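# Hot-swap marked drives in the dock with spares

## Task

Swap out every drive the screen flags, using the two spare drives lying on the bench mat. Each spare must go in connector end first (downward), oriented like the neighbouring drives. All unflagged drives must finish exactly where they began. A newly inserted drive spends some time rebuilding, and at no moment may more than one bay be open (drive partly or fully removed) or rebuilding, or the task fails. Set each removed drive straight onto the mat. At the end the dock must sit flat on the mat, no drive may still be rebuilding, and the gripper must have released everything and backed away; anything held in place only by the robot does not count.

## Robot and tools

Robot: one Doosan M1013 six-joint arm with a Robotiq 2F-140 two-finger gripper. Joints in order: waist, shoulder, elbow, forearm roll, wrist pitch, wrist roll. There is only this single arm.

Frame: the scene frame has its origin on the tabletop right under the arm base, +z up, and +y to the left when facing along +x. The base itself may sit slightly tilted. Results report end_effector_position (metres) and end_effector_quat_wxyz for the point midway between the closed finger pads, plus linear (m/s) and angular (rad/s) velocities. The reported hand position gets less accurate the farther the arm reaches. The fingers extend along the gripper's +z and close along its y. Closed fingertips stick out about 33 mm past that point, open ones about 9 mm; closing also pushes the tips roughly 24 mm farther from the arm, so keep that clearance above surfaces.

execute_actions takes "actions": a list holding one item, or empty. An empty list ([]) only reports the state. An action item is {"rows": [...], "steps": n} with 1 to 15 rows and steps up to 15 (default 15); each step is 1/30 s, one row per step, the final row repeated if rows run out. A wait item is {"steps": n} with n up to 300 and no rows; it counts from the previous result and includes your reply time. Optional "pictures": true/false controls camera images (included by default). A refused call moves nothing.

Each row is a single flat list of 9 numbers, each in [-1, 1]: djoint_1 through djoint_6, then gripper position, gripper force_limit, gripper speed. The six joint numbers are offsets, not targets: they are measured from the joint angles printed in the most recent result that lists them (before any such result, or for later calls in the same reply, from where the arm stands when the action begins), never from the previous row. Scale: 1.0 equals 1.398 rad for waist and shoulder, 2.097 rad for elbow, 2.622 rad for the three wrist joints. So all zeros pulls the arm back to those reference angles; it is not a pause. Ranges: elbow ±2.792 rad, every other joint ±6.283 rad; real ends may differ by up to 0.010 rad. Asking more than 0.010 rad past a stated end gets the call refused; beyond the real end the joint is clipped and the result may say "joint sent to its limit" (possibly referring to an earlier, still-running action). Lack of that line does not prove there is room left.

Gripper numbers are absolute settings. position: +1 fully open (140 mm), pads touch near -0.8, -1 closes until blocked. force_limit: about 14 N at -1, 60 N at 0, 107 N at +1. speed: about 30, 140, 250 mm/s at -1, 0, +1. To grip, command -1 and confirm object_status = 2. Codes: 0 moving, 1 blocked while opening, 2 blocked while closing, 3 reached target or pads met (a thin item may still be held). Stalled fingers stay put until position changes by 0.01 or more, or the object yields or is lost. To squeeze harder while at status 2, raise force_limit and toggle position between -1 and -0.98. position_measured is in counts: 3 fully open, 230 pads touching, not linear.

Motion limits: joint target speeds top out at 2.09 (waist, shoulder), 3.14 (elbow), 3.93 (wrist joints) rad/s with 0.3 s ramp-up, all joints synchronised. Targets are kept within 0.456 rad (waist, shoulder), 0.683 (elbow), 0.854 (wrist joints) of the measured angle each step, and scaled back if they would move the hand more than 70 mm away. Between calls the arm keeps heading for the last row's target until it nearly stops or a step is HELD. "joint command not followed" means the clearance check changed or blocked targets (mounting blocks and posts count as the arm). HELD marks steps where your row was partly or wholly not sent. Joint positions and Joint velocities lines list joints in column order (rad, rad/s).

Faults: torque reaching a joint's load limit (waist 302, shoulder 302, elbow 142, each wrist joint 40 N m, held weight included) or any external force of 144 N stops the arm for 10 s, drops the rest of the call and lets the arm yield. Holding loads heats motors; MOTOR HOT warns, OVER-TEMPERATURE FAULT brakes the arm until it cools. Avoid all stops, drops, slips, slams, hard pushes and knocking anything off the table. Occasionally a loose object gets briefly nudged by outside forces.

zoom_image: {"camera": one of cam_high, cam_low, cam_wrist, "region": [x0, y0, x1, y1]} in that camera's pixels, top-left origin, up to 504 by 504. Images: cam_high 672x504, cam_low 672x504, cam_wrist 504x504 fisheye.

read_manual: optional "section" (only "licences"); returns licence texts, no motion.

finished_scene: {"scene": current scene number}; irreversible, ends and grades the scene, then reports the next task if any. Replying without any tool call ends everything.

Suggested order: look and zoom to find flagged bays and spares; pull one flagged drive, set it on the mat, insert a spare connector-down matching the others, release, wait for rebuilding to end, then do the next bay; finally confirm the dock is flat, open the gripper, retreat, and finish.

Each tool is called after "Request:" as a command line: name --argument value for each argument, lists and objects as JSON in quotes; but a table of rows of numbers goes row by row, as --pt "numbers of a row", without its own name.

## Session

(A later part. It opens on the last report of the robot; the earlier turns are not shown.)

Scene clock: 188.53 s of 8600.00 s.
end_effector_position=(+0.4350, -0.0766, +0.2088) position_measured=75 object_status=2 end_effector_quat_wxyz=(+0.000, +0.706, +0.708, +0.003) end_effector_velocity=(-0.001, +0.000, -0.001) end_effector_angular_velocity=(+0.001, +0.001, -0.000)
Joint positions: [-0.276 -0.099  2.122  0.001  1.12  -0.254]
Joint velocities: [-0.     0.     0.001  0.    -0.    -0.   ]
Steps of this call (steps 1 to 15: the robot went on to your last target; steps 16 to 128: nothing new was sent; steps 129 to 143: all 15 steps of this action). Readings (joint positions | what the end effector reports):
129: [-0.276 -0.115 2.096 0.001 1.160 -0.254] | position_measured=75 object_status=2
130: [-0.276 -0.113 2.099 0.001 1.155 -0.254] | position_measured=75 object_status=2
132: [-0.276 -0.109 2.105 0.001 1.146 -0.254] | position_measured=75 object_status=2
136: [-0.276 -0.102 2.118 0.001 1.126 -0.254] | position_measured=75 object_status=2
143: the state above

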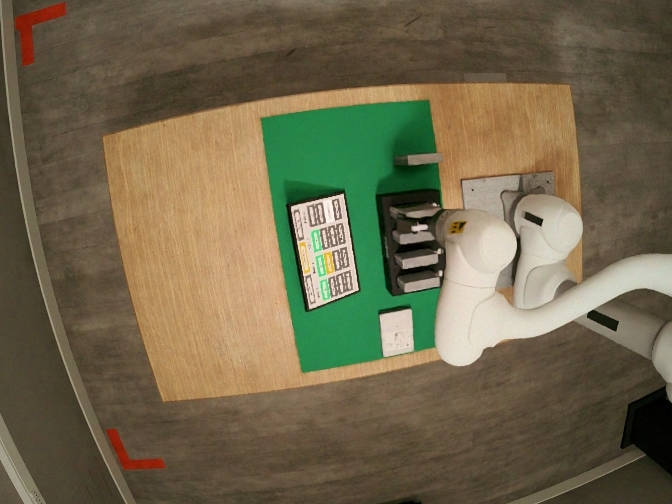

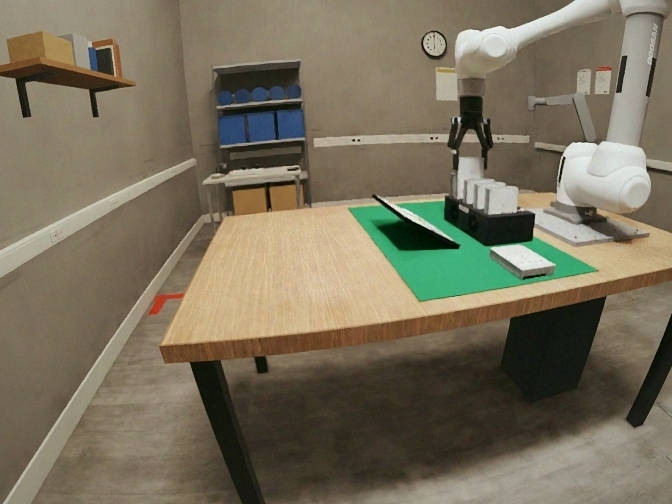

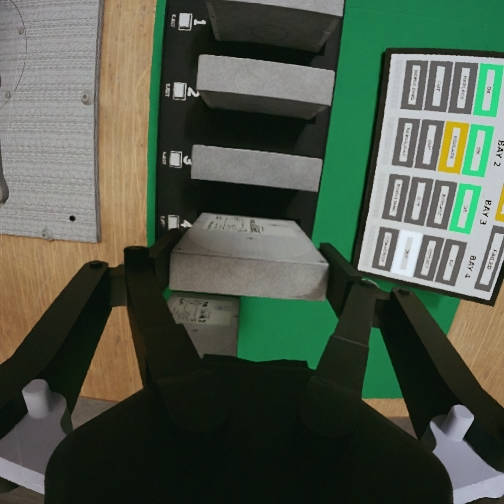

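No slip. Down to .16, then .148.

Request:
execute_actions --actions '[{"rows":[[0,0.016,0.0146,0,-0.0202,0,-1,-0.5,0],[0,0.016,0.0146,0,-0.0202,0,-1,-0.5,0],[0,0.016,0.0146,0,-0.0202,0,-1,-0.5,0],[0,0.016,0.0146,0,-0.0202,0,-1,-0.5,0],[0,0.033,0.0286,0,-0.0405,0,-1,-0.5,0]],"steps":14}]' --pictures false

Request:
execute_actions --actions '[{"rows":[[0,0.0045,0.0031,0,-0.0049,0,-1,-0.5,0],[0,0.0045,0.0031,0,-0.0049,0,-1,-0.5,0],[0,0.0045,0.0031,0,-0.0049,0,-1,-0.5,0],[0,0.009,0.0062,0,-0.0098,0,-1,-0.5,0]],"steps":14}]'

Scene clock: 193.90 s of 8600.00 s.
end_effector_position=(+0.4351, -0.0764, +0.1591) position_measured=75 object_status=2 end_effector_quat_wxyz=(+0.000, +0.706, +0.708, +0.003) end_effector_velocity=(+0.000, -0.000, -0.001) end_effector_angular_velocity=(-0.000, +0.000, -0.000)
Joint positions: [-0.276 -0.053  2.182  0.001  1.013 -0.254]
Joint velocities: [-0.     0.001  0.    -0.    -0.002  0.   ]
Steps of this call (steps 1 to 15: the robot went on to your last target; steps 16 to 147: nothing new was sent; steps 148 to 161: all 14 steps of this action). Readings (joint positions | what the end effector reports):
148: [-0.276 -0.099 2.123 0.001 1.118 -0.254] | position_measured=75 object_status=2
149: [-0.276 -0.094 2.129 0.001 1.106 -0.254] | position_measured=75 object_status=2
151: [-0.276 -0.080 2.149 0.001 1.074 -0.254] | position_measured=75 object_status=2
155: [-0.276 -0.056 2.178 0.001 1.021 -0.254] | position_measured=75 object_status=2
161: the state above

Scene clock: 194.37 s of 8600.00 s.
end_effector_position=(+0.4350, -0.0763, +0.1472) position_measured=75 object_status=2 end_effector_quat_wxyz=(+0.000, +0.706, +0.708, +0.002) end_effector_velocity=(+0.000, +0.001, -0.000) end_effector_angular_velocity=(+0.001, -0.000, +0.001)
Joint positions: [-0.276 -0.04   2.195  0.001  0.988 -0.254]
Joint velocities: [ 0.001  0.     0.     0.001 -0.     0.   ]
Steps of this call (steps 1 to 14: all 14 steps of this action). Readings (joint positions | what the end effector reports):
1: [-0.276 -0.053 2.182 0.001 1.012 -0.254] | position_measured=75 object_status=2
2: [-0.276 -0.050 2.185 0.001 1.007 -0.254] | position_measured=75 object_status=2
4: [-0.276 -0.047 2.188 0.001 1.001 -0.254] | position_measured=75 object_status=2
8: [-0.276 -0.041 2.195 0.001 0.988 -0.254] | position_measured=75 object_status=2
14: the state above

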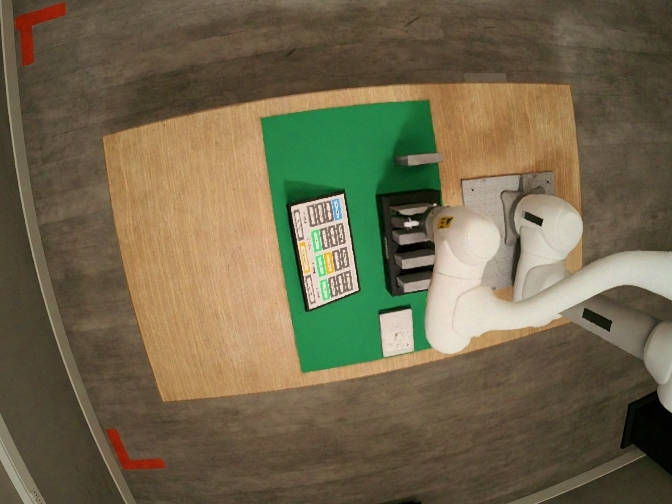

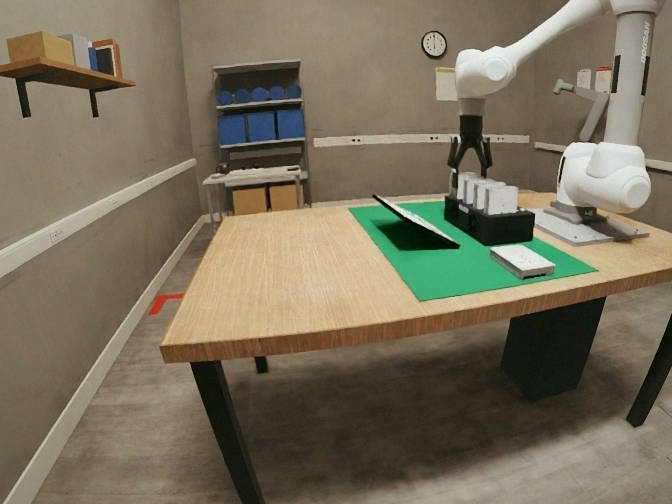

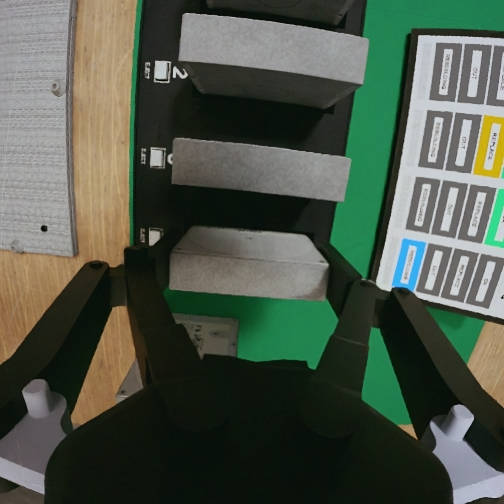

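Request:
execute_actions --actions '[{"rows":[[0,0,0,0,0,0,1,-0.5,0]],"steps":10}]' --pictures false

Request:
execute_actions --actions '[{"rows":[[0,-0.045,-0.035,0,0.05,0,1,-0.5,0]],"steps":10}]' --pictures false

Request:
execute_actions --actions '[{"rows":[[0.457,0,-0.032,0,0,-0.955,1,-0.5,0]],"steps":15}]' --pictures false

Request:
execute_actions --actions '[{"steps":22}]' --pictures false

Request:
execute_actions --actions '[{"rows":[[0,0.1795,0,0,-0.0687,0,1,-0.5,0]],"steps":15}]'

Scene clock: 204.50 s of 8600.00 s.
end_effector_position=(+0.4351, -0.0764, +0.1473) position_measured=9 object_status=0 end_effector_quat_wxyz=(+0.000, +0.706, +0.708, +0.003) end_effector_velocity=(+0.001, -0.000, +0.000) end_effector_angular_velocity=(-0.000, -0.001, -0.000)
Joint positions: [-0.276 -0.041  2.195  0.001  0.988 -0.254]
Joint velocities: [ 0.     0.001 -0.002  0.     0.     0.001]
Steps of this call (steps 1 to 15: the robot went on to your last target; steps 16 to 294: nothing new was sent; steps 295 to 304: all 10 steps of this action). Readings (joint positions | what the end effector reports):
295: [-0.276 -0.041 2.195 0.001 0.988 -0.254] | position_measured=75 object_status=0
296: [-0.276 -0.041 2.195 0.001 0.988 -0.254] | position_measured=75 object_status=0
298: [-0.276 -0.041 2.195 0.001 0.988 -0.254] | position_measured=54 object_status=0
302: [-0.276 -0.041 2.195 0.001 0.988 -0.254] | position_measured=24 object_status=0
304: the state above

Scene clock: 204.83 s of 8600.00 s.
end_effector_position=(+0.4351, -0.0766, +0.2105) position_measured=3 object_status=3 end_effector_quat_wxyz=(+0.002, +0.706, +0.708, +0.004) end_effector_velocity=(+0.001, +0.000, +0.002) end_effector_angular_velocity=(+0.001, +0.000, -0.000)
Joint positions: [-0.276 -0.103  2.122  0.001  1.119 -0.254]
Joint velocities: [ 0.     0.    -0.004  0.     0.004  0.   ]
Steps of this call (steps 1 to 10: all 10 steps of this action). Readings (joint positions | what the end effector reports):
1: [-0.276 -0.041 2.195 0.001 0.989 -0.254] | position_measured=4 object_status=0
2: [-0.276 -0.045 2.190 0.001 1.001 -0.254] | position_measured=3 object_status=0
4: [-0.276 -0.075 2.155 0.001 1.063 -0.254] | position_measured=3 object_status=0
8: [-0.276 -0.103 2.122 0.001 1.118 -0.254] | position_measured=3 object_status=3
10: the state above

Scene clock: 205.33 s of 8600.00 s.
end_effector_position=(+0.4559, +0.0971, +0.2337) position_measured=3 object_status=3 end_effector_quat_wxyz=(+0.025, +0.195, +0.980, +0.010) end_effector_velocity=(-0.039, +0.378, +0.041) end_effector_angular_velocity=(-0.113, -0.098, +3.108)
Joint positions: [ 0.111 -0.103  2.078  0.001  1.119 -1.043]
Joint velocities: [ 0.816  0.    -0.075  0.    -0.    -2.296]
Steps of this call (steps 1 to 15: all 15 steps of this action). Readings (joint positions | what the end effector reports):
1: [-0.275 -0.103 2.122 0.001 1.119 -0.255] | position_measured=3 object_status=3
2: [-0.269 -0.103 2.121 0.001 1.119 -0.268] | position_measured=3 object_status=3
4: [-0.234 -0.103 2.116 0.001 1.119 -0.334] | position_measured=3 object_status=3
8: [-0.103 -0.103 2.099 0.001 1.119 -0.578] | position_measured=3 object_status=3
15: the state above

Scene clock: 206.07 s of 8600.00 s.
end_effector_position=(+0.4290, +0.2125, +0.2463) position_measured=3 object_status=3 end_effector_quat_wxyz=(-0.035, +0.708, -0.706, +0.014) end_effector_velocity=(+0.001, +0.002, +0.002) end_effector_angular_velocity=(+0.001, -0.003, +0.006)
Joint positions: [ 0.363 -0.103  2.055  0.001  1.119 -2.757]
Joint velocities: [ 0.002 -0.    -0.003  0.     0.    -0.004]
Steps of this call (steps 1 to 22: the robot went on to your last target). Readings (joint positions | what the end effector reports):
1: [0.138 -0.103 2.076 0.001 1.119 -1.123] | position_measured=3 object_status=3
2: [0.164 -0.103 2.073 0.001 1.119 -1.209] | position_measured=3 object_status=3
4: [0.213 -0.103 2.069 0.001 1.119 -1.400] | position_measured=3 object_status=3
8: [0.295 -0.103 2.061 0.001 1.119 -1.869] | position_measured=3 object_status=3
22: the state above

Scene clock: 206.57 s of 8600.00 s.
end_effector_position=(+0.4885, +0.2369, +0.1203) position_measured=3 object_status=3 end_effector_quat_wxyz=(-0.003, +0.708, -0.706, +0.001) end_effector_velocity=(+0.000, +0.001, -0.002) end_effector_angular_velocity=(+0.001, -0.001, +0.001)
Joint positions: [ 0.363  0.147  2.055  0.001  0.939 -2.757]
Joint velocities: [ 0.001  0.002  0.001 -0.    -0.005  0.001]
Steps of this call (steps 1 to 15: all 15 steps of this action). Readings (joint positions | what the end effector reports):
1: [0.363 -0.103 2.055 0.001 1.118 -2.758] | position_measured=3 object_status=3
2: [0.363 -0.097 2.055 0.001 1.113 -2.758] | position_measured=3 object_status=3
4: [0.363 -0.061 2.055 0.001 1.088 -2.758] | position_measured=3 object_status=3
8: [0.363 0.054 2.055 0.001 1.006 -2.758] | position_measured=3 object_status=3
15: the state above

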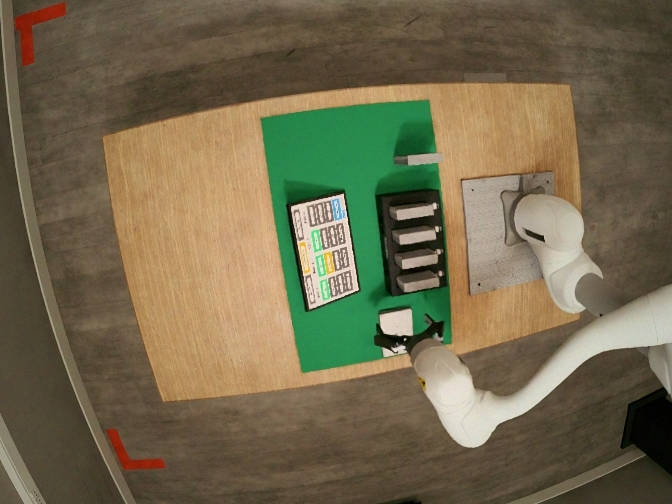

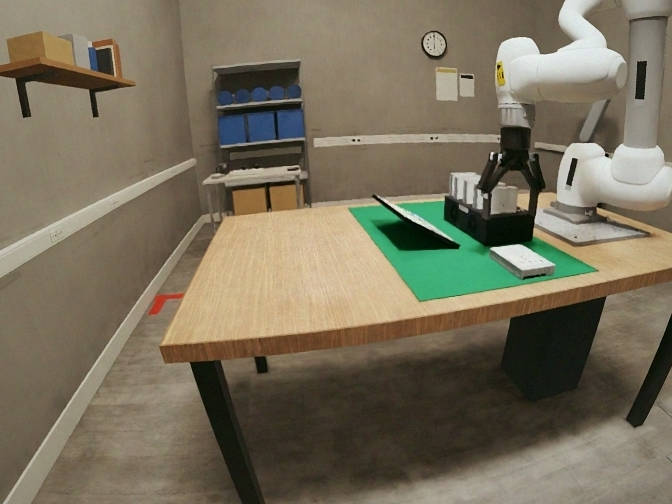

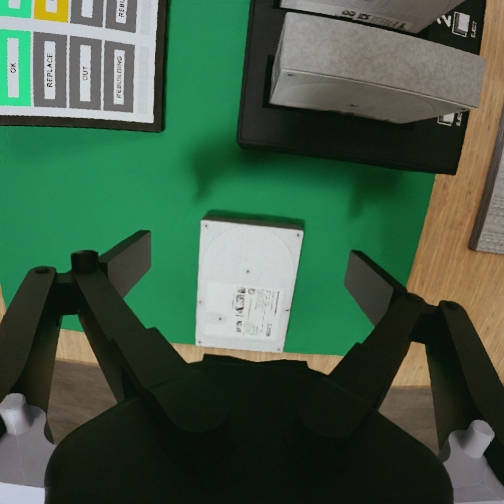

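Request:
execute_actions --actions '[{"rows":[[0.0336,0.0915,0.023,0,-0.0668,0.0176,1,-0.5,0]],"steps":15}]' --pictures false

Request:
execute_actions --actions '[{"rows":[[0,0,0,0,0,0,-1,-0.3,-0.3]],"steps":15}]'

Scene clock: 219.23 s of 8600.00 s.
end_effector_position=(+0.4885, +0.2649, +0.0299) position_measured=3 object_status=3 end_effector_quat_wxyz=(-0.002, +0.708, -0.706, +0.001) end_effector_velocity=(+0.001, -0.000, -0.001) end_effector_angular_velocity=(+0.001, +0.001, -0.001)
Joint positions: [ 0.41   0.275  2.103  0.001  0.764 -2.711]
Joint velocities: [-0.001  0.002 -0.001  0.001 -0.001 -0.   ]
Steps of this call (steps 1 to 15: the robot went on to your last target; steps 16 to 365: nothing new was sent; steps 366 to 380: all 15 steps of this action). Readings (joint positions | what the end effector reports):
366: [0.363 0.148 2.055 0.001 0.937 -2.757] | position_measured=3 object_status=3
367: [0.365 0.154 2.057 0.001 0.929 -2.755] | position_measured=3 object_status=3
369: [0.378 0.190 2.071 0.001 0.880 -2.742] | position_measured=3 object_status=3
373: [0.407 0.268 2.101 0.001 0.774 -2.714] | position_measured=3 object_status=3
380: the state above

Scene clock: 219.73 s of 8600.00 s.
end_effector_position=(+0.4885, +0.2649, +0.0298) position_measured=76 object_status=0 end_effector_quat_wxyz=(-0.002, +0.708, -0.706, +0.001) end_effector_velocity=(+0.001, +0.000, +0.000) end_effector_angular_velocity=(-0.000, -0.001, +0.002)
Joint positions: [ 0.41   0.275  2.103  0.001  0.764 -2.711]
Joint velocities: [ 0.     0.    -0.001 -0.001 -0.    -0.001]
Steps of this call (steps 1 to 15: all 15 steps of this action). Readings (joint positions | what the end effector reports):
1: [0.410 0.275 2.103 0.001 0.764 -2.711] | position_measured=3 object_status=0
2: [0.410 0.275 2.103 0.001 0.764 -2.711] | position_measured=7 object_status=0
4: [0.410 0.275 2.103 0.001 0.764 -2.711] | position_measured=19 object_status=0
8: [0.410 0.275 2.103 0.001 0.764 -2.711] | position_measured=42 object_status=0
15: the state above

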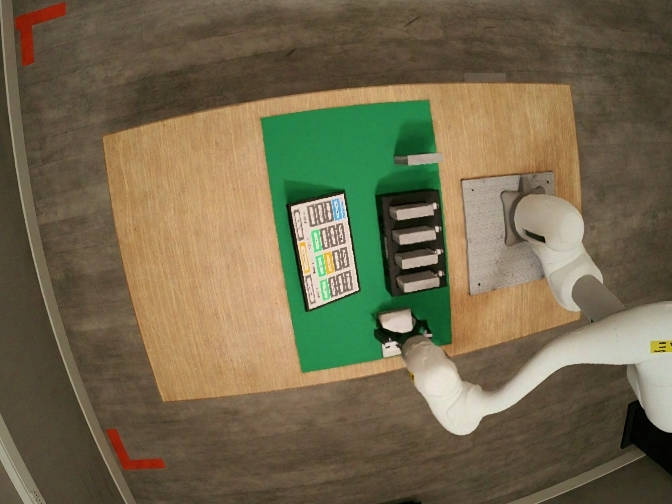

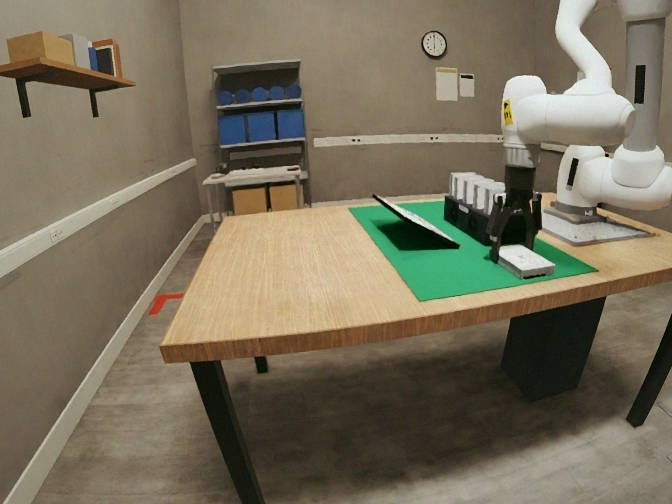

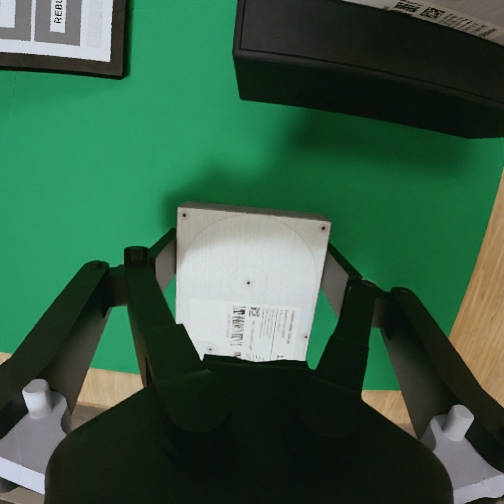

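Request:
execute_actions --actions '[]'

Scene clock: 233.50 s of 8600.00 s.
end_effector_position=(+0.4885, +0.2649, +0.0299) position_measured=76 object_status=2 end_effector_quat_wxyz=(-0.002, +0.708, -0.706, +0.001) end_effector_velocity=(+0.001, +0.000, +0.000) end_effector_angular_velocity=(-0.001, -0.001, +0.003)
Joint positions: [ 0.41   0.275  2.103  0.001  0.764 -2.711]
Joint velocities: [ 0.001 -0.    -0.001 -0.002  0.    -0.001]
Steps of this call (steps 1 to 15: the robot went on to your last target; steps 16 to 413: nothing new was sent). Readings (joint positions | what the end effector reports):
1: [0.410 0.275 2.103 0.001 0.764 -2.711] | position_measured=76 object_status=0
2: [0.410 0.275 2.103 0.001 0.764 -2.711] | position_measured=76 object_status=0
4: [0.410 0.275 2.103 0.001 0.764 -2.711] | position_measured=76 object_status=2
8: [0.410 0.275 2.103 0.001 0.764 -2.711] | position_measured=76 object_status=2
413: the state above
The arm was judged still, so your last target was given up. Only a new action makes it travel on or press farther. Fingers that are still opening or closing keep moving.

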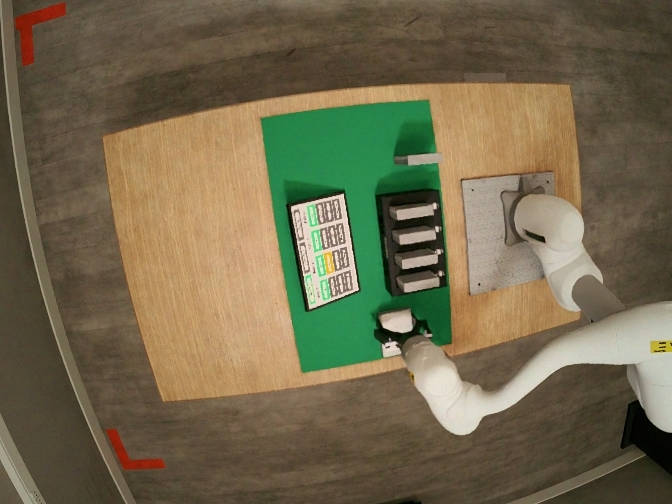

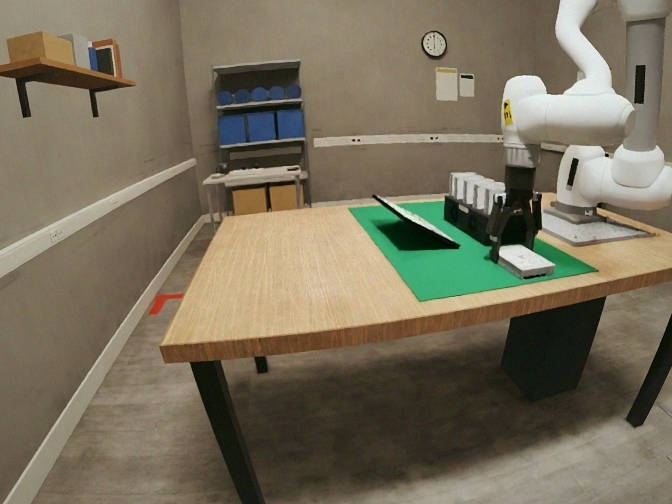

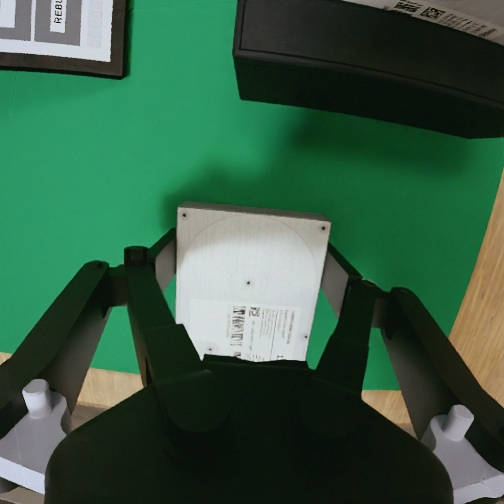

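Request:
execute_actions --actions '[{"rows":[[0,-0.156,-0.1006,0,0.1636,0,-1,-0.3,-0.3]]}]' --pictures false

Request:
execute_actions --actions '[{"steps":12}]' --pictures false

Request:
execute_actions --actions '[{"rows":[[0.3,0.493,-0.0967,-0.3265,0.3387,0.2395,-1,-0.3,-0.3]]}]' --pictures false

Request:
execute_actions --actions '[{"steps":25}]'

Scene clock: 245.47 s of 8600.00 s.
end_effector_position=(+0.4881, +0.2647, +0.2477) position_measured=76 object_status=2 end_effector_quat_wxyz=(-0.003, +0.709, -0.706, +0.001) end_effector_velocity=(-0.017, -0.009, +0.085) end_effector_angular_velocity=(-0.002, +0.003, -0.002)
Joint positions: [ 0.41   0.059  1.894  0.001  1.188 -2.711]
Joint velocities: [-0.002 -0.081 -0.077 -0.001  0.162  0.   ]
Steps of this call (steps 1 to 344: nothing new was sent; steps 345 to 359: all 15 steps of this action). Readings (joint positions | what the end effector reports):
345: [0.410 0.274 2.103 0.001 0.765 -2.711] | position_measured=76 object_status=2
346: [0.410 0.269 2.098 0.001 0.777 -2.711] | position_measured=76 object_status=2
348: [0.410 0.236 2.065 0.001 0.842 -2.711] | position_measured=76 object_status=2
352: [0.410 0.161 1.992 0.001 0.989 -2.711] | position_measured=76 object_status=2
359: the state above

Scene clock: 245.87 s of 8600.00 s.
end_effector_position=(+0.4874, +0.2644, +0.2495) position_measured=76 object_status=2 end_effector_quat_wxyz=(-0.003, +0.709, -0.706, +0.001) end_effector_velocity=(+0.001, -0.001, +0.000) end_effector_angular_velocity=(-0.001, -0.001, +0.001)
Joint positions: [ 0.41   0.057  1.892  0.001  1.193 -2.711]
Joint velocities: [-0.001 -0.    -0.001 -0.001 -0.    -0.001]
Steps of this call (steps 1 to 12: the robot went on to your last target). Readings (joint positions | what the end effector reports):
1: [0.410 0.057 1.893 0.001 1.191 -2.711] | position_measured=76 object_status=2
2: [0.410 0.057 1.893 0.001 1.192 -2.711] | position_measured=76 object_status=2
4: [0.410 0.057 1.892 0.001 1.192 -2.711] | position_measured=76 object_status=2
8: [0.410 0.057 1.892 0.001 1.193 -2.711] | position_measured=76 object_status=2
12: the state above

Scene clock: 246.37 s of 8600.00 s.
end_effector_position=(+0.4851, +0.2605, +0.2188) position_measured=76 object_status=2 end_effector_quat_wxyz=(+0.475, +0.530, -0.540, +0.449) end_effector_velocity=(+0.054, +0.257, -0.150) end_effector_angular_velocity=(-1.895, -0.379, +0.480)
Joint positions: [ 0.799  0.653  1.704 -0.794  2.015 -2.128]
Joint velocities: [ 0.43   1.101 -0.206 -0.871  0.925  0.639]
Steps of this call (steps 1 to 15: all 15 steps of this action). Readings (joint positions | what the end effector reports):
1: [0.410 0.057 1.892 -0.000 1.194 -2.711] | position_measured=76 object_status=2
2: [0.416 0.063 1.889 -0.012 1.206 -2.702] | position_measured=76 object_status=2
4: [0.449 0.099 1.873 -0.079 1.273 -2.653] | position_measured=76 object_status=2
8: [0.594 0.263 1.803 -0.377 1.575 -2.434] | position_measured=76 object_status=2
15: the state above

Scene clock: 247.20 s of 8600.00 s.
end_effector_position=(+0.4887, +0.2804, +0.1994) position_measured=76 object_status=2 end_effector_quat_wxyz=(+0.498, +0.500, -0.501, +0.501) end_effector_velocity=(+0.000, -0.001, -0.000) end_effector_angular_velocity=(-0.001, +0.000, -0.001)
Joint positions: [ 0.829  0.746  1.689 -0.855  2.08  -2.084]
Joint velocities: [-0.002  0.     0.001 -0.001 -0.     0.   ]
Steps of this call (steps 1 to 25: the robot went on to your last target). Readings (joint positions | what the end effector reports):
1: [0.812 0.687 1.698 -0.820 2.043 -2.110] | position_measured=76 object_status=2
2: [0.821 0.713 1.694 -0.838 2.062 -2.096] | position_measured=76 object_status=2
4: [0.829 0.742 1.690 -0.854 2.079 -2.084] | position_measured=76 object_status=2
8: [0.829 0.746 1.689 -0.855 2.080 -2.084] | position_measured=76 object_status=2
25: the state above

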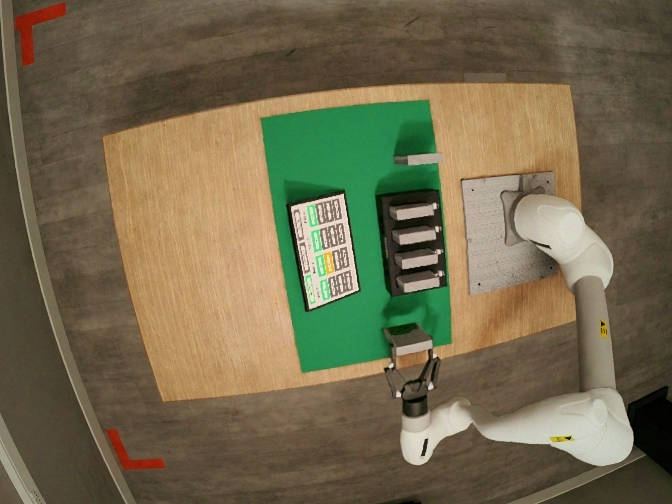

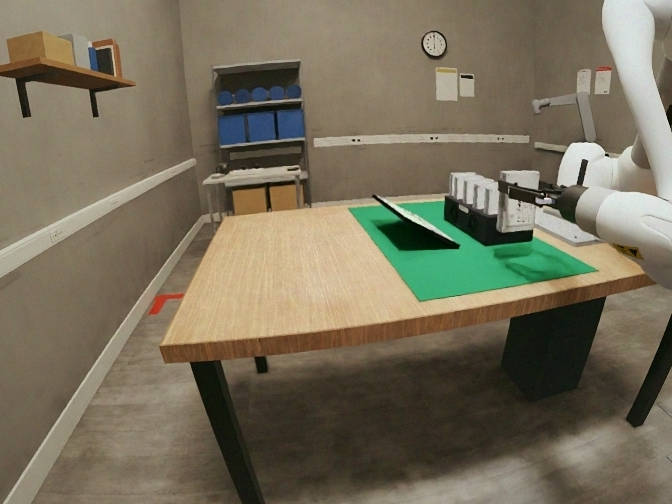

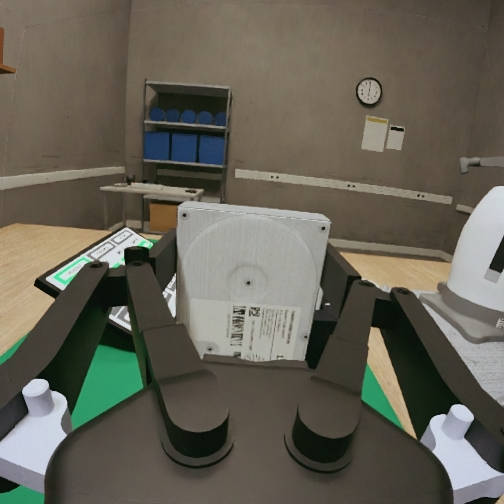

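Request:
execute_actions --actions '[{"rows":[[0,0.04,-0.0006,0.008,-0.014,0.017,-1,-0.3,-0.3],[0,0.04,-0.0006,0.008,-0.014,0.017,-1,-0.3,-0.3],[0,0.04,-0.0006,0.008,-0.014,0.017,-1,-0.3,-0.3],[0,0.04,-0.0006,0.008,-0.014,0.017,-1,-0.3,-0.3],[0,0.0758,-0.0012,0.0149,-0.026,0.033,-1,-0.3,-0.3]]}]'

Request:
zoom_image --camera "cam_low" --region '[460,170,620,290]'

Scene clock: 251.90 s of 8600.00 s.
end_effector_position=(+0.4890, +0.2806, +0.1177) position_measured=76 object_status=2 end_effector_quat_wxyz=(+0.498, +0.500, -0.501, +0.501) end_effector_velocity=(+0.001, +0.001, -0.001) end_effector_angular_velocity=(+0.001, -0.002, +0.000)
Joint positions: [ 0.829  0.852  1.687 -0.816  2.012 -1.997]
Joint velocities: [-0.     0.002 -0.002 -0.    -0.001  0.001]
Steps of this call (steps 1 to 15: the robot went on to your last target; steps 16 to 126: nothing new was sent; steps 127 to 141: all 15 steps of this action). Readings (joint positions | what the end effector reports):
127: [0.829 0.747 1.689 -0.855 2.080 -2.083] | position_measured=76 object_status=2
128: [0.829 0.753 1.689 -0.853 2.076 -2.078] | position_measured=76 object_status=2
130: [0.829 0.783 1.689 -0.841 2.056 -2.054] | position_measured=76 object_status=2
134: [0.829 0.841 1.688 -0.820 2.020 -2.007] | position_measured=76 object_status=2
141: the state above

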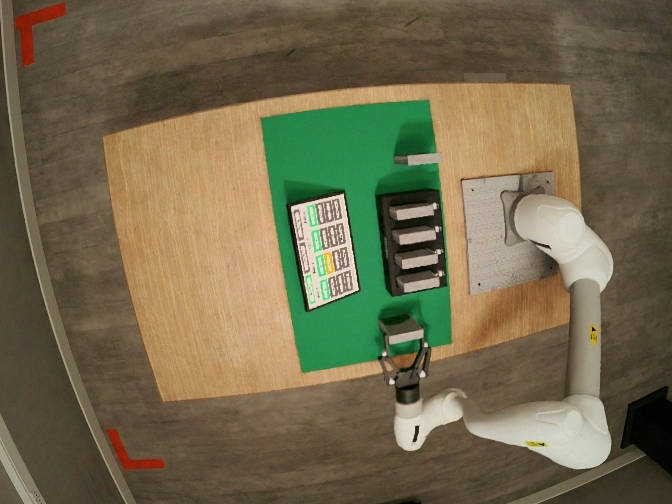

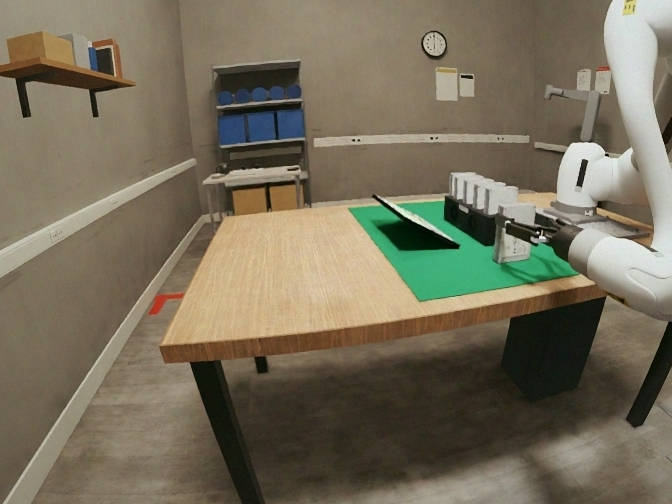

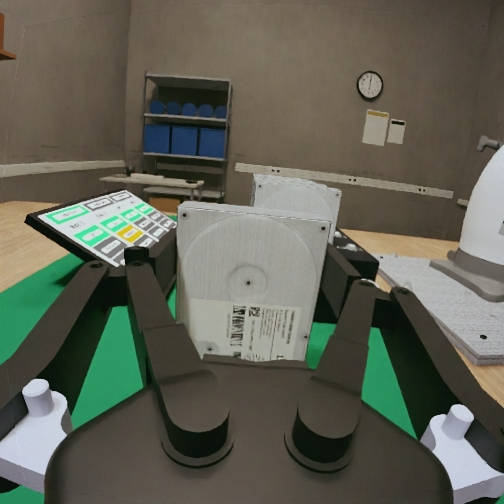

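Region (460, 170, 620, 290) of cam_low's 672x504 image, scaled by 3.150, with more detail than that image has; it fills the top 378 rows of this view, and the rest is white.

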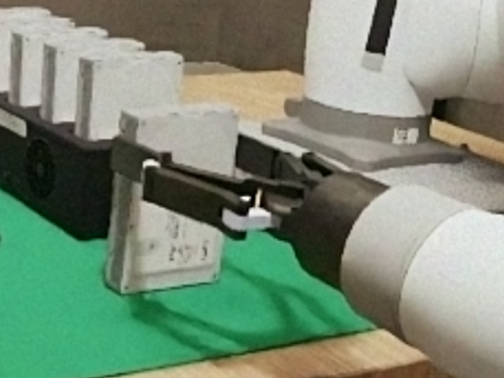

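Lower 7 mm.

Request:
execute_actions --actions '[{"rows":[[0,0.0065,-0.0002,0.0013,-0.0022,0.0028,-1,-0.3,-0.3]]}]'

Request:
zoom_image --camera "cam_low" --region '[460,170,620,290]'

Scene clock: 254.70 s of 8600.00 s.
end_effector_position=(+0.4887, +0.2803, +0.1107) position_measured=76 object_status=2 end_effector_quat_wxyz=(+0.498, +0.500, -0.501, +0.501) end_effector_velocity=(+0.001, +0.000, +0.000) end_effector_angular_velocity=(+0.001, -0.002, -0.000)
Joint positions: [ 0.829  0.861  1.686 -0.813  2.007 -1.99 ]
Joint velocities: [-0.     0.    -0.001 -0.     0.     0.001]
Steps of this call (steps 1 to 15: the robot went on to your last target; steps 16 to 69: nothing new was sent; steps 70 to 84: all 15 steps of this action). Readings (joint positions | what the end effector reports):
70: [0.829 0.853 1.687 -0.816 2.012 -1.996] | position_measured=76 object_status=2
71: [0.829 0.856 1.687 -0.815 2.011 -1.993] | position_measured=76 object_status=2
73: [0.829 0.860 1.687 -0.814 2.008 -1.990] | position_measured=76 object_status=2
77: [0.829 0.861 1.686 -0.813 2.007 -1.990] | position_measured=76 object_status=2
84: the state above

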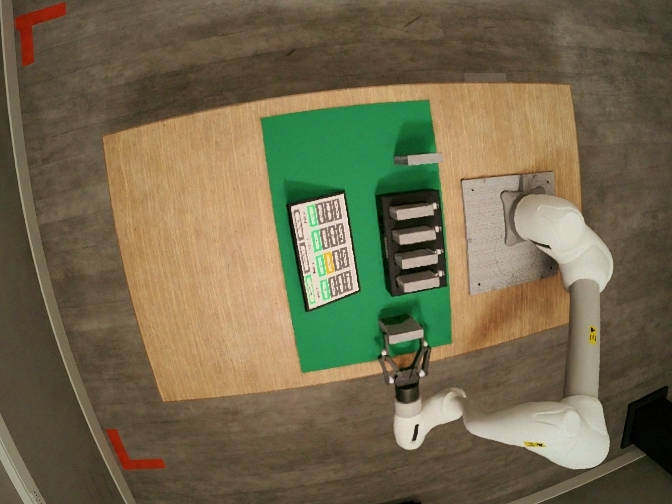

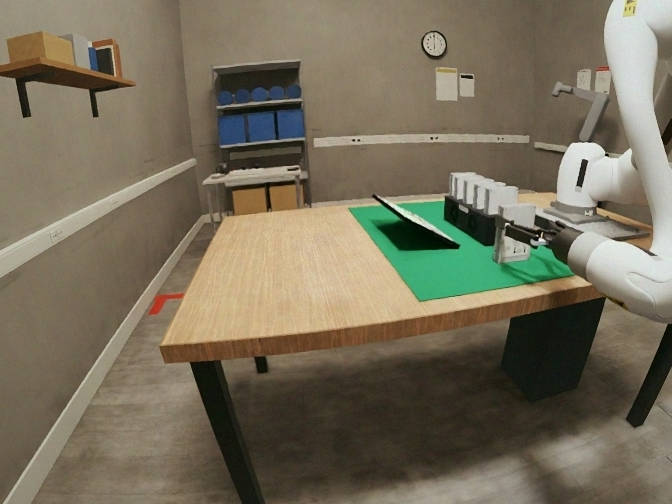

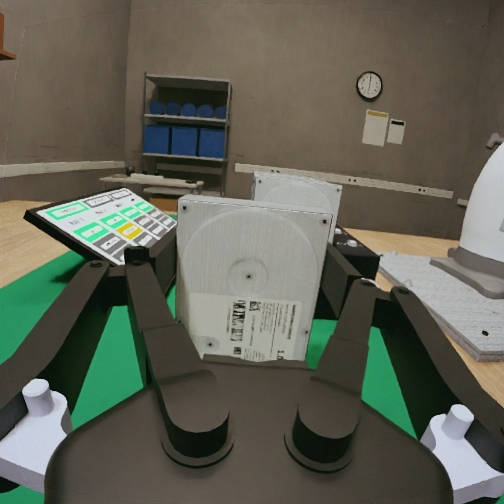

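Region (460, 170, 620, 290) of cam_low's 672x504 image, scaled by 3.150, with more detail than that image has; it fills the top 378 rows of this view, and the rest is white.

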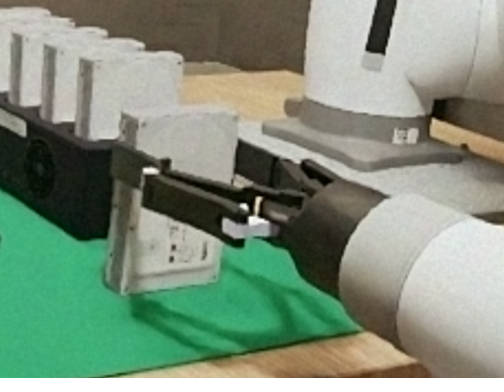

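Request:
execute_actions --actions '[{"rows":[[0,0,0,0,0,0,1,-0.3,-0.3]]}]' --pictures false

Request:
execute_actions --actions '[{"rows":[[0,-0.25,0,0,0,0,1,-0.3,0]]}]' --pictures false

Request:
execute_actions --actions '[{"steps":10}]' --pictures false

Request:
execute_actions --actions '[{"rows":[[-0.3,-0.4,0.1,0.31,-0.2,0.7,-1,-0.3,0.5]]}]' --pictures false

Request:
execute_actions --actions '[{"steps":25}]'

Scene clock: 265.97 s of 8600.00 s.
end_effector_position=(+0.4887, +0.2804, +0.1107) position_measured=3 object_status=0 end_effector_quat_wxyz=(+0.498, +0.500, -0.501, +0.501) end_effector_velocity=(+0.001, -0.000, +0.000) end_effector_angular_velocity=(-0.001, -0.001, -0.000)
Joint positions: [ 0.829  0.861  1.686 -0.813  2.007 -1.99 ]
Joint velocities: [-0.001 -0.    -0.    -0.001  0.     0.   ]
Steps of this call (steps 1 to 15: the robot went on to your last target; steps 16 to 323: nothing new was sent; steps 324 to 338: all 15 steps of this action). Readings (joint positions | what the end effector reports):
324: [0.829 0.861 1.686 -0.813 2.007 -1.990] | position_measured=76 object_status=0
325: [0.829 0.861 1.686 -0.812 2.004 -1.990] | position_measured=76 object_status=0
327: [0.829 0.862 1.686 -0.812 2.005 -1.990] | position_measured=60 object_status=0
331: [0.829 0.861 1.686 -0.813 2.007 -1.990] | position_measured=37 object_status=0
338: the state above

Scene clock: 266.47 s of 8600.00 s.
end_effector_position=(+0.4809, +0.2720, +0.2903) position_measured=3 object_status=3 end_effector_quat_wxyz=(-0.372, -0.500, +0.612, -0.486) end_effector_velocity=(-0.030, -0.034, +0.191) end_effector_angular_velocity=(+0.276, -0.241, +0.001)
Joint positions: [ 0.829  0.524  1.686 -0.813  2.007 -1.99 ]
Joint velocities: [ 0.    -0.366 -0.001 -0.     0.    -0.   ]
Steps of this call (steps 1 to 15: all 15 steps of this action). Readings (joint positions | what the end effector reports):
1: [0.829 0.860 1.686 -0.813 2.007 -1.990] | position_measured=3 object_status=0
2: [0.829 0.854 1.686 -0.813 2.007 -1.990] | position_measured=3 object_status=0
4: [0.829 0.819 1.686 -0.813 2.007 -1.990] | position_measured=3 object_status=0
8: [0.829 0.701 1.686 -0.813 2.007 -1.990] | position_measured=3 object_status=3
15: the state above

Scene clock: 266.80 s of 8600.00 s.
end_effector_position=(+0.4799, +0.2709, +0.2967) position_measured=3 object_status=3 end_effector_quat_wxyz=(-0.368, -0.500, +0.616, -0.485) end_effector_velocity=(+0.001, +0.001, +0.001) end_effector_angular_velocity=(+0.003, -0.003, +0.001)
Joint positions: [ 0.829  0.512  1.686 -0.813  2.007 -1.99 ]
Joint velocities: [-0.    -0.001 -0.004 -0.001 -0.    -0.001]
Steps of this call (steps 1 to 10: the robot went on to your last target). Readings (joint positions | what the end effector reports):
1: [0.829 0.515 1.686 -0.813 2.007 -1.990] | position_measured=3 object_status=3
2: [0.829 0.512 1.686 -0.813 2.007 -1.990] | position_measured=3 object_status=3
4: [0.829 0.512 1.686 -0.813 2.007 -1.990] | position_measured=3 object_status=3
8: [0.829 0.512 1.686 -0.813 2.007 -1.990] | position_measured=3 object_status=3
10: the state above

Scene clock: 267.30 s of 8600.00 s.
end_effector_position=(+0.3939, +0.2094, +0.2937) position_measured=148 object_status=0 end_effector_quat_wxyz=(-0.087, +0.156, +0.975, -0.130) end_effector_velocity=(-0.054, +0.057, +0.091) end_effector_angular_velocity=(+0.290, -1.210, -3.984)
Joint positions: [ 0.461  0.027  1.87  -0.101  1.547 -0.75 ]
Joint velocities: [-0.391 -0.558  0.199  0.755 -0.489  3.576]
Steps of this call (steps 1 to 15: all 15 steps of this action). Readings (joint positions | what the end effector reports):
1: [0.828 0.511 1.687 -0.812 2.006 -1.988] | position_measured=3 object_status=0
2: [0.823 0.505 1.690 -0.800 1.998 -1.976] | position_measured=11 object_status=0
4: [0.790 0.469 1.706 -0.737 1.957 -1.909] | position_measured=32 object_status=0
8: [0.654 0.306 1.774 -0.474 1.788 -1.603] | position_measured=74 object_status=0
15: the state above

Scene clock: 268.13 s of 8600.00 s.
end_effector_position=(+0.3882, +0.2181, +0.3084) position_measured=232 object_status=3 end_effector_quat_wxyz=(-0.055, +0.469, +0.878, -0.073) end_effector_velocity=(-0.000, +0.001, -0.000) end_effector_angular_velocity=(+0.000, +0.001, -0.000)
Joint positions: [ 0.41  -0.048  1.896 -0.     1.482 -0.155]
Joint velocities: [0.001 0.    0.    0.001 0.    0.001]
Steps of this call (steps 1 to 25: the robot went on to your last target). Readings (joint positions | what the end effector reports):
1: [0.449 0.009 1.876 -0.077 1.532 -0.632] | position_measured=158 object_status=0
2: [0.439 -0.006 1.882 -0.056 1.519 -0.525] | position_measured=169 object_status=0
4: [0.422 -0.029 1.890 -0.025 1.498 -0.349] | position_measured=190 object_status=0
8: [0.410 -0.047 1.896 -0.001 1.483 -0.167] | position_measured=232 object_status=0
25: the state above

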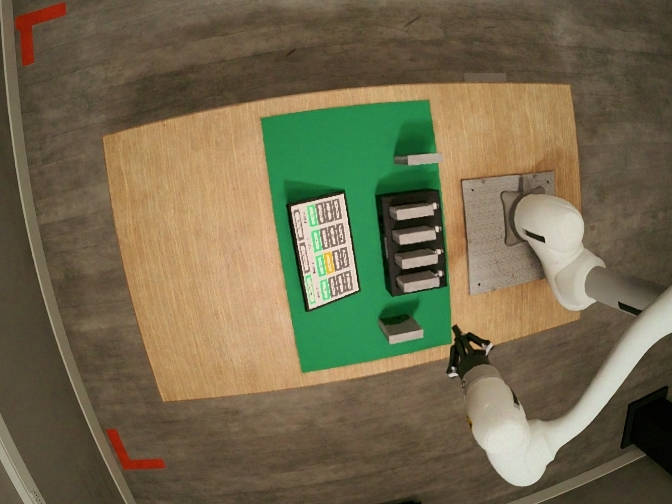

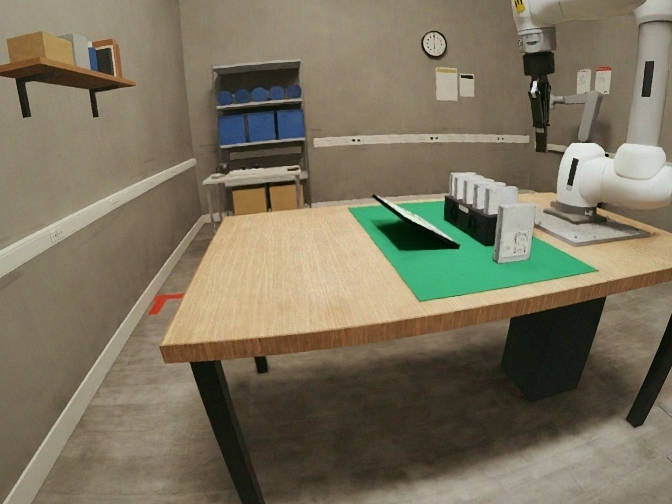

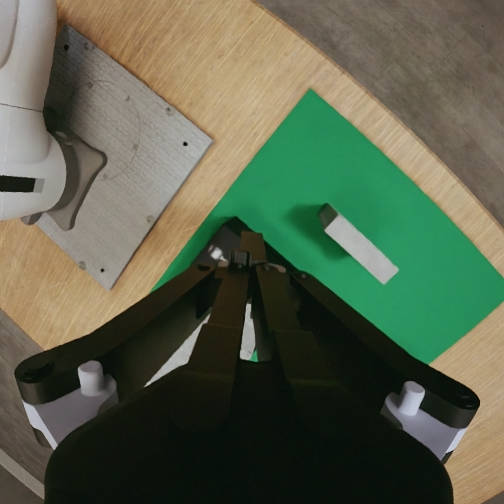

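Request:
execute_actions --actions '[{"rows":[[-0.2818,-0.1452,0.1555,0,-0.1186,0.6728,-1,-0.3,0]]}]' --pictures false

Request:
execute_actions --actions '[{"steps":15}]' --pictures false

Request:
execute_actions --actions '[{"rows":[[0,0.0558,0.049,0,-0.069,0,-1,-0.3,0]]}]'

Scene clock: 272.87 s of 8600.00 s.
end_effector_position=(+0.3708, +0.0816, +0.2391) position_measured=232 object_status=3 end_effector_quat_wxyz=(-0.006, +0.919, +0.395, -0.018) end_effector_velocity=(-0.073, -0.217, -0.128) end_effector_angular_velocity=(-0.100, -0.265, -4.153)
Joint positions: [ 0.102 -0.206  2.151 -0.     1.239  0.886]
Joint velocities: [-0.543 -0.28   0.45   0.    -0.426  3.612]
Steps of this call (steps 1 to 15: the robot went on to your last target; steps 16 to 127: nothing new was sent; steps 128 to 142: all 15 steps of this action). Readings (joint positions | what the end effector reports):
128: [0.409 -0.048 1.896 -0.000 1.482 -0.153] | position_measured=232 object_status=3
129: [0.403 -0.051 1.900 -0.000 1.477 -0.141] | position_measured=232 object_status=3
131: [0.373 -0.067 1.926 -0.000 1.453 -0.074] | position_measured=232 object_status=3
135: [0.263 -0.123 2.017 -0.000 1.367 0.194] | position_measured=232 object_status=3
142: the state above

Scene clock: 273.37 s of 8600.00 s.
end_effector_position=(+0.3578, +0.0486, +0.2184) position_measured=232 object_status=3 end_effector_quat_wxyz=(-0.001, +1.000, +0.001, +0.002) end_effector_velocity=(+0.000, -0.001, +0.000) end_effector_angular_velocity=(-0.001, -0.000, -0.003)
Joint positions: [ 0.016 -0.251  2.222 -0.     1.171  1.609]
Joint velocities: [-0.001 -0.    -0.    -0.001  0.     0.002]
Steps of this call (steps 1 to 15: the robot went on to your last target). Readings (joint positions | what the end effector reports):
1: [0.084 -0.215 2.165 -0.000 1.226 1.009] | position_measured=232 object_status=3
2: [0.069 -0.223 2.178 -0.000 1.214 1.126] | position_measured=232 object_status=3
4: [0.044 -0.236 2.198 -0.000 1.194 1.329] | position_measured=232 object_status=3
8: [0.018 -0.249 2.220 -0.000 1.173 1.571] | position_measured=232 object_status=3
15: the state above

Scene clock: 273.87 s of 8600.00 s.
end_effector_position=(+0.3579, +0.0487, +0.1397) position_measured=232 object_status=3 end_effector_quat_wxyz=(-0.001, +1.000, +0.001, +0.002) end_effector_velocity=(-0.001, -0.000, -0.001) end_effector_angular_velocity=(-0.001, +0.002, +0.001)
Joint positions: [ 0.016 -0.173  2.325 -0.     0.991  1.609]
Joint velocities: [ 0.     0.001  0.001 -0.001  0.    -0.   ]
Steps of this call (steps 1 to 15: all 15 steps of this action). Readings (joint positions | what the end effector reports):
1: [0.016 -0.250 2.223 -0.000 1.170 1.609] | position_measured=232 object_status=3
2: [0.016 -0.246 2.229 -0.000 1.158 1.609] | position_measured=232 object_status=3
4: [0.016 -0.219 2.267 -0.000 1.092 1.609] | position_measured=232 object_status=3
8: [0.016 -0.173 2.324 -0.000 0.993 1.609] | position_measured=232 object_status=3
15: the state above

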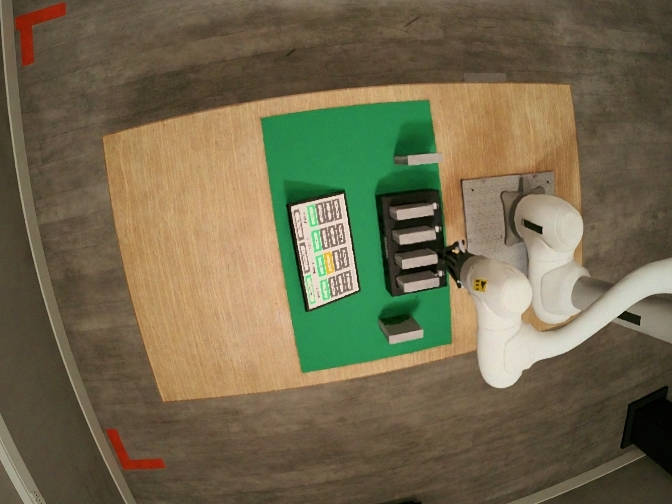

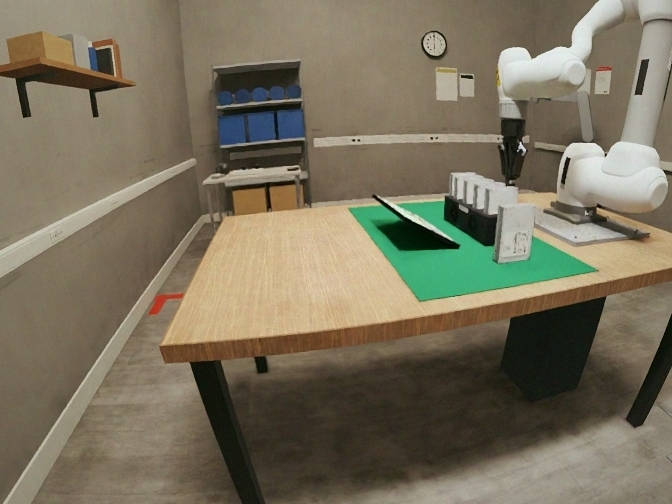

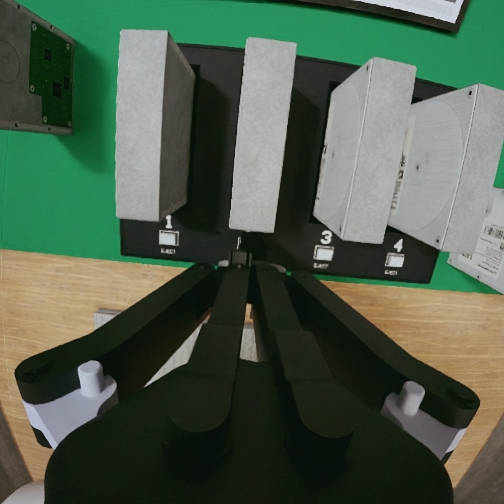

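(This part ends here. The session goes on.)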